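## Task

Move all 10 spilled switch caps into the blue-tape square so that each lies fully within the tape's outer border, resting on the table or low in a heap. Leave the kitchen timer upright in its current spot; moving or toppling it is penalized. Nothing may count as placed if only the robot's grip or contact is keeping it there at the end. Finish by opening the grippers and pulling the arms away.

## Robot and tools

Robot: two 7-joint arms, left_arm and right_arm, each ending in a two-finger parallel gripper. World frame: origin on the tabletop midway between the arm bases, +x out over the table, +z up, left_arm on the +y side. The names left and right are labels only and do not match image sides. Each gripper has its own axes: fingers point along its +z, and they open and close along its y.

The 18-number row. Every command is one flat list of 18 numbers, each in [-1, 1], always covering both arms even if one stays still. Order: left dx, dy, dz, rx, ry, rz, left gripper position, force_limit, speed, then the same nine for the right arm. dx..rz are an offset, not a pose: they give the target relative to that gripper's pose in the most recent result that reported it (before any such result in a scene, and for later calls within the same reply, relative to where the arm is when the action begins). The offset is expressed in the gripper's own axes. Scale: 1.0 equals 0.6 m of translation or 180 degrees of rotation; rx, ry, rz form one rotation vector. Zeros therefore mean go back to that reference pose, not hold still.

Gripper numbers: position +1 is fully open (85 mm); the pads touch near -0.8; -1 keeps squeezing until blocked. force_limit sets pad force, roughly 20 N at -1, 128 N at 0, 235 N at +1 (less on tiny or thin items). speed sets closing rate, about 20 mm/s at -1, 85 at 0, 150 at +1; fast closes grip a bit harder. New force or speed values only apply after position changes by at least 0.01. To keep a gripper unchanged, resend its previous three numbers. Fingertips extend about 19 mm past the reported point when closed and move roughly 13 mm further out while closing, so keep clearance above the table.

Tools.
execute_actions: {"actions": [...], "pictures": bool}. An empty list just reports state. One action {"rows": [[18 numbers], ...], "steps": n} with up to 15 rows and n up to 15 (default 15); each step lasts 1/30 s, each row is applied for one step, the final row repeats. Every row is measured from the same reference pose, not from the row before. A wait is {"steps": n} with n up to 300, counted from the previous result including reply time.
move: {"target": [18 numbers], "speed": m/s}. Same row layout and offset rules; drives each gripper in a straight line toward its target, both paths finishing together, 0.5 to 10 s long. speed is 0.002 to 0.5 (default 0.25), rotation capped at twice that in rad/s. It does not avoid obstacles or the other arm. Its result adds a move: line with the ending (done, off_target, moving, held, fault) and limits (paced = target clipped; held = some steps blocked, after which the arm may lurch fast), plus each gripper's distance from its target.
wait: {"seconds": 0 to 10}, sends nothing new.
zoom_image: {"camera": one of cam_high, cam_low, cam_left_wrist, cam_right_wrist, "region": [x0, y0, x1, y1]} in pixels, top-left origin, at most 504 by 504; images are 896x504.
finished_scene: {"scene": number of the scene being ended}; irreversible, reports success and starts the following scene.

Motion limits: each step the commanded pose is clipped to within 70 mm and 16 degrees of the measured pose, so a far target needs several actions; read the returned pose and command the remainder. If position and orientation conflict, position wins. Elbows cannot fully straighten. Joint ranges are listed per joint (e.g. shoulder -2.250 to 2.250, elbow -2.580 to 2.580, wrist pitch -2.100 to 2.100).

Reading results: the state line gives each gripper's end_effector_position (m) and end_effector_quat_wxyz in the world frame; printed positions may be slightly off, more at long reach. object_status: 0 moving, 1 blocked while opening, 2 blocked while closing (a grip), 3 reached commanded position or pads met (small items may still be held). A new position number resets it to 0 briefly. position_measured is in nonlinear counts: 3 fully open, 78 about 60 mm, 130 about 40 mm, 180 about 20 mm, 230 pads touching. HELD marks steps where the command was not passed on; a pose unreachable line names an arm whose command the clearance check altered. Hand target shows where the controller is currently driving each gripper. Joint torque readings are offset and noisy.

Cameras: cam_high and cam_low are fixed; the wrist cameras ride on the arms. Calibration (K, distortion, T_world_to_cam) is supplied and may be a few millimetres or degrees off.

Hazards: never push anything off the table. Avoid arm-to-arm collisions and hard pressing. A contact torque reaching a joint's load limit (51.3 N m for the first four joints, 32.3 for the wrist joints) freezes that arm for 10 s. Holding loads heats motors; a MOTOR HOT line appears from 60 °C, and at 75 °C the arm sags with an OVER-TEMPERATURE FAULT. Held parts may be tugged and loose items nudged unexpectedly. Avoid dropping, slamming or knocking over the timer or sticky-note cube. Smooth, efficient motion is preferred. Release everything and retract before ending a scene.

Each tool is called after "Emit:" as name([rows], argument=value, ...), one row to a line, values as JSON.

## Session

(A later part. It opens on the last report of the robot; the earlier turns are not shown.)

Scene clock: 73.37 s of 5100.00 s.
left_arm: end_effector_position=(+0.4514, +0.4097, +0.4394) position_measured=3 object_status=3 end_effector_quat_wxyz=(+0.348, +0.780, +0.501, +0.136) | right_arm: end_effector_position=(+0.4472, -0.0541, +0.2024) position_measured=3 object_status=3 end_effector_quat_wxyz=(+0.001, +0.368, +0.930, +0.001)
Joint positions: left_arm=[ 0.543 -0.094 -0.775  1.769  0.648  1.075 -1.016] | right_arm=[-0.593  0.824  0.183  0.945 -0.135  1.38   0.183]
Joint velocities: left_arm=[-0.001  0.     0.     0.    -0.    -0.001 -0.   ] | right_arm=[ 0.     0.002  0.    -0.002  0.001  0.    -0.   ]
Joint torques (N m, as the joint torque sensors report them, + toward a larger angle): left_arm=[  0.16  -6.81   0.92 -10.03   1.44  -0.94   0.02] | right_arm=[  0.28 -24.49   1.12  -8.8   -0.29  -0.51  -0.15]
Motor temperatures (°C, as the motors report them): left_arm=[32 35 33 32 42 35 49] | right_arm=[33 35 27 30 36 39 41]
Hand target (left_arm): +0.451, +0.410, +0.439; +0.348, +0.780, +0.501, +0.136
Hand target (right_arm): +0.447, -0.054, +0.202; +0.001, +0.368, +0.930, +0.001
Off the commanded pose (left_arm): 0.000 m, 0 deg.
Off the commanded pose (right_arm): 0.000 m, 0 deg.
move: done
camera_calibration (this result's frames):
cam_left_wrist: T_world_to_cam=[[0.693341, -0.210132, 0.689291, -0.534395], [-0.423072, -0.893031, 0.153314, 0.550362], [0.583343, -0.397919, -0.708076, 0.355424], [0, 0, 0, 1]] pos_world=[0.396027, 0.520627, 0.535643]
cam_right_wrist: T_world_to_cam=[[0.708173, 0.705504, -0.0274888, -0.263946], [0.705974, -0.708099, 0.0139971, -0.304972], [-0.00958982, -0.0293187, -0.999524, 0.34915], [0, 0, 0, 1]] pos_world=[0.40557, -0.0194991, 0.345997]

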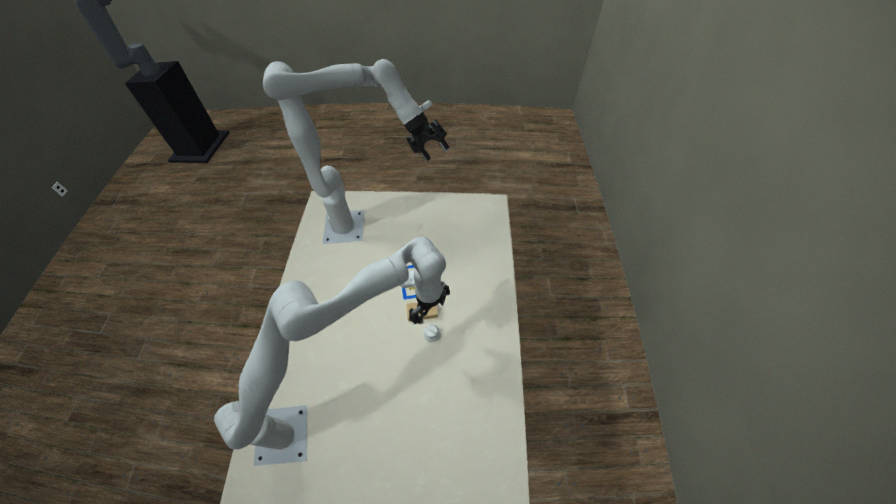

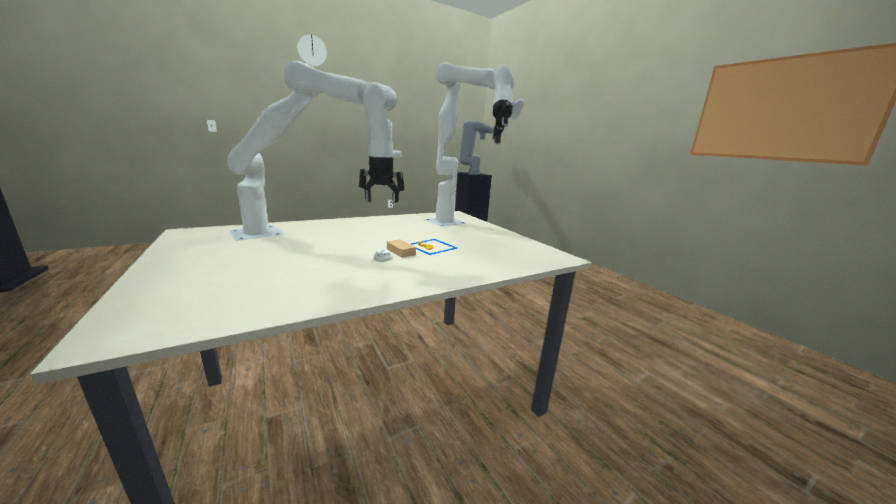

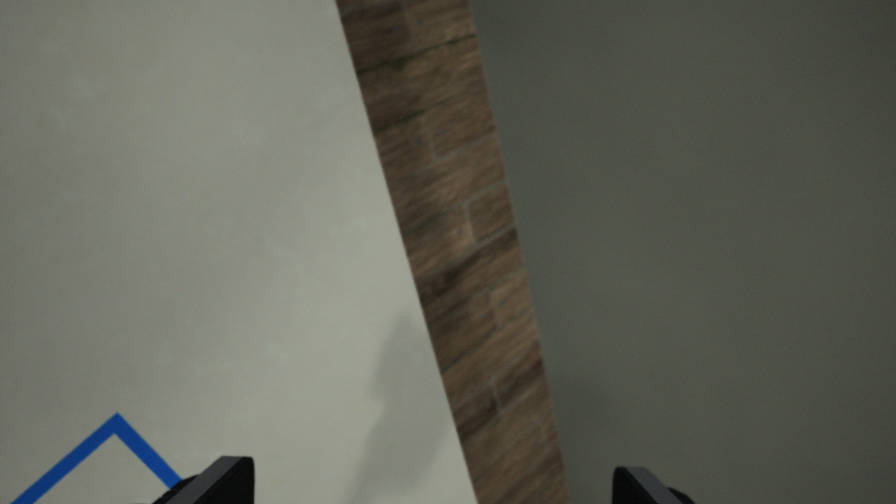

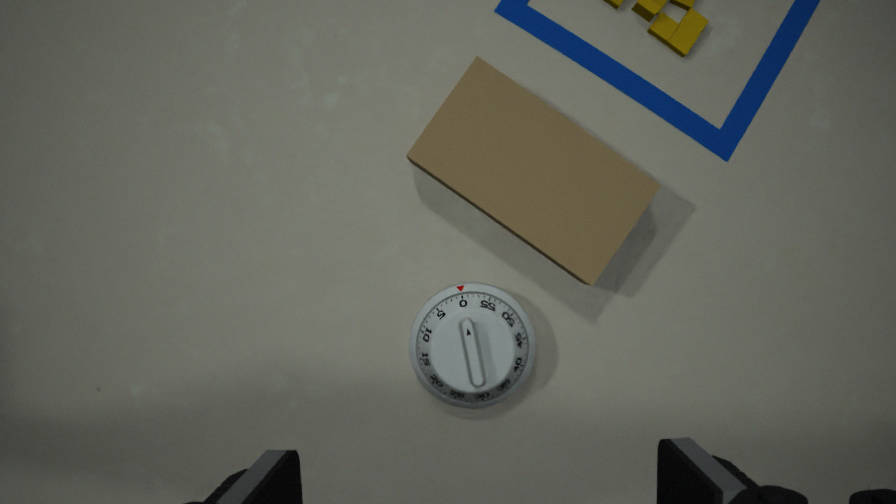

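Emit:
finished_scene(scene=1)

The scene is finished: the task was done.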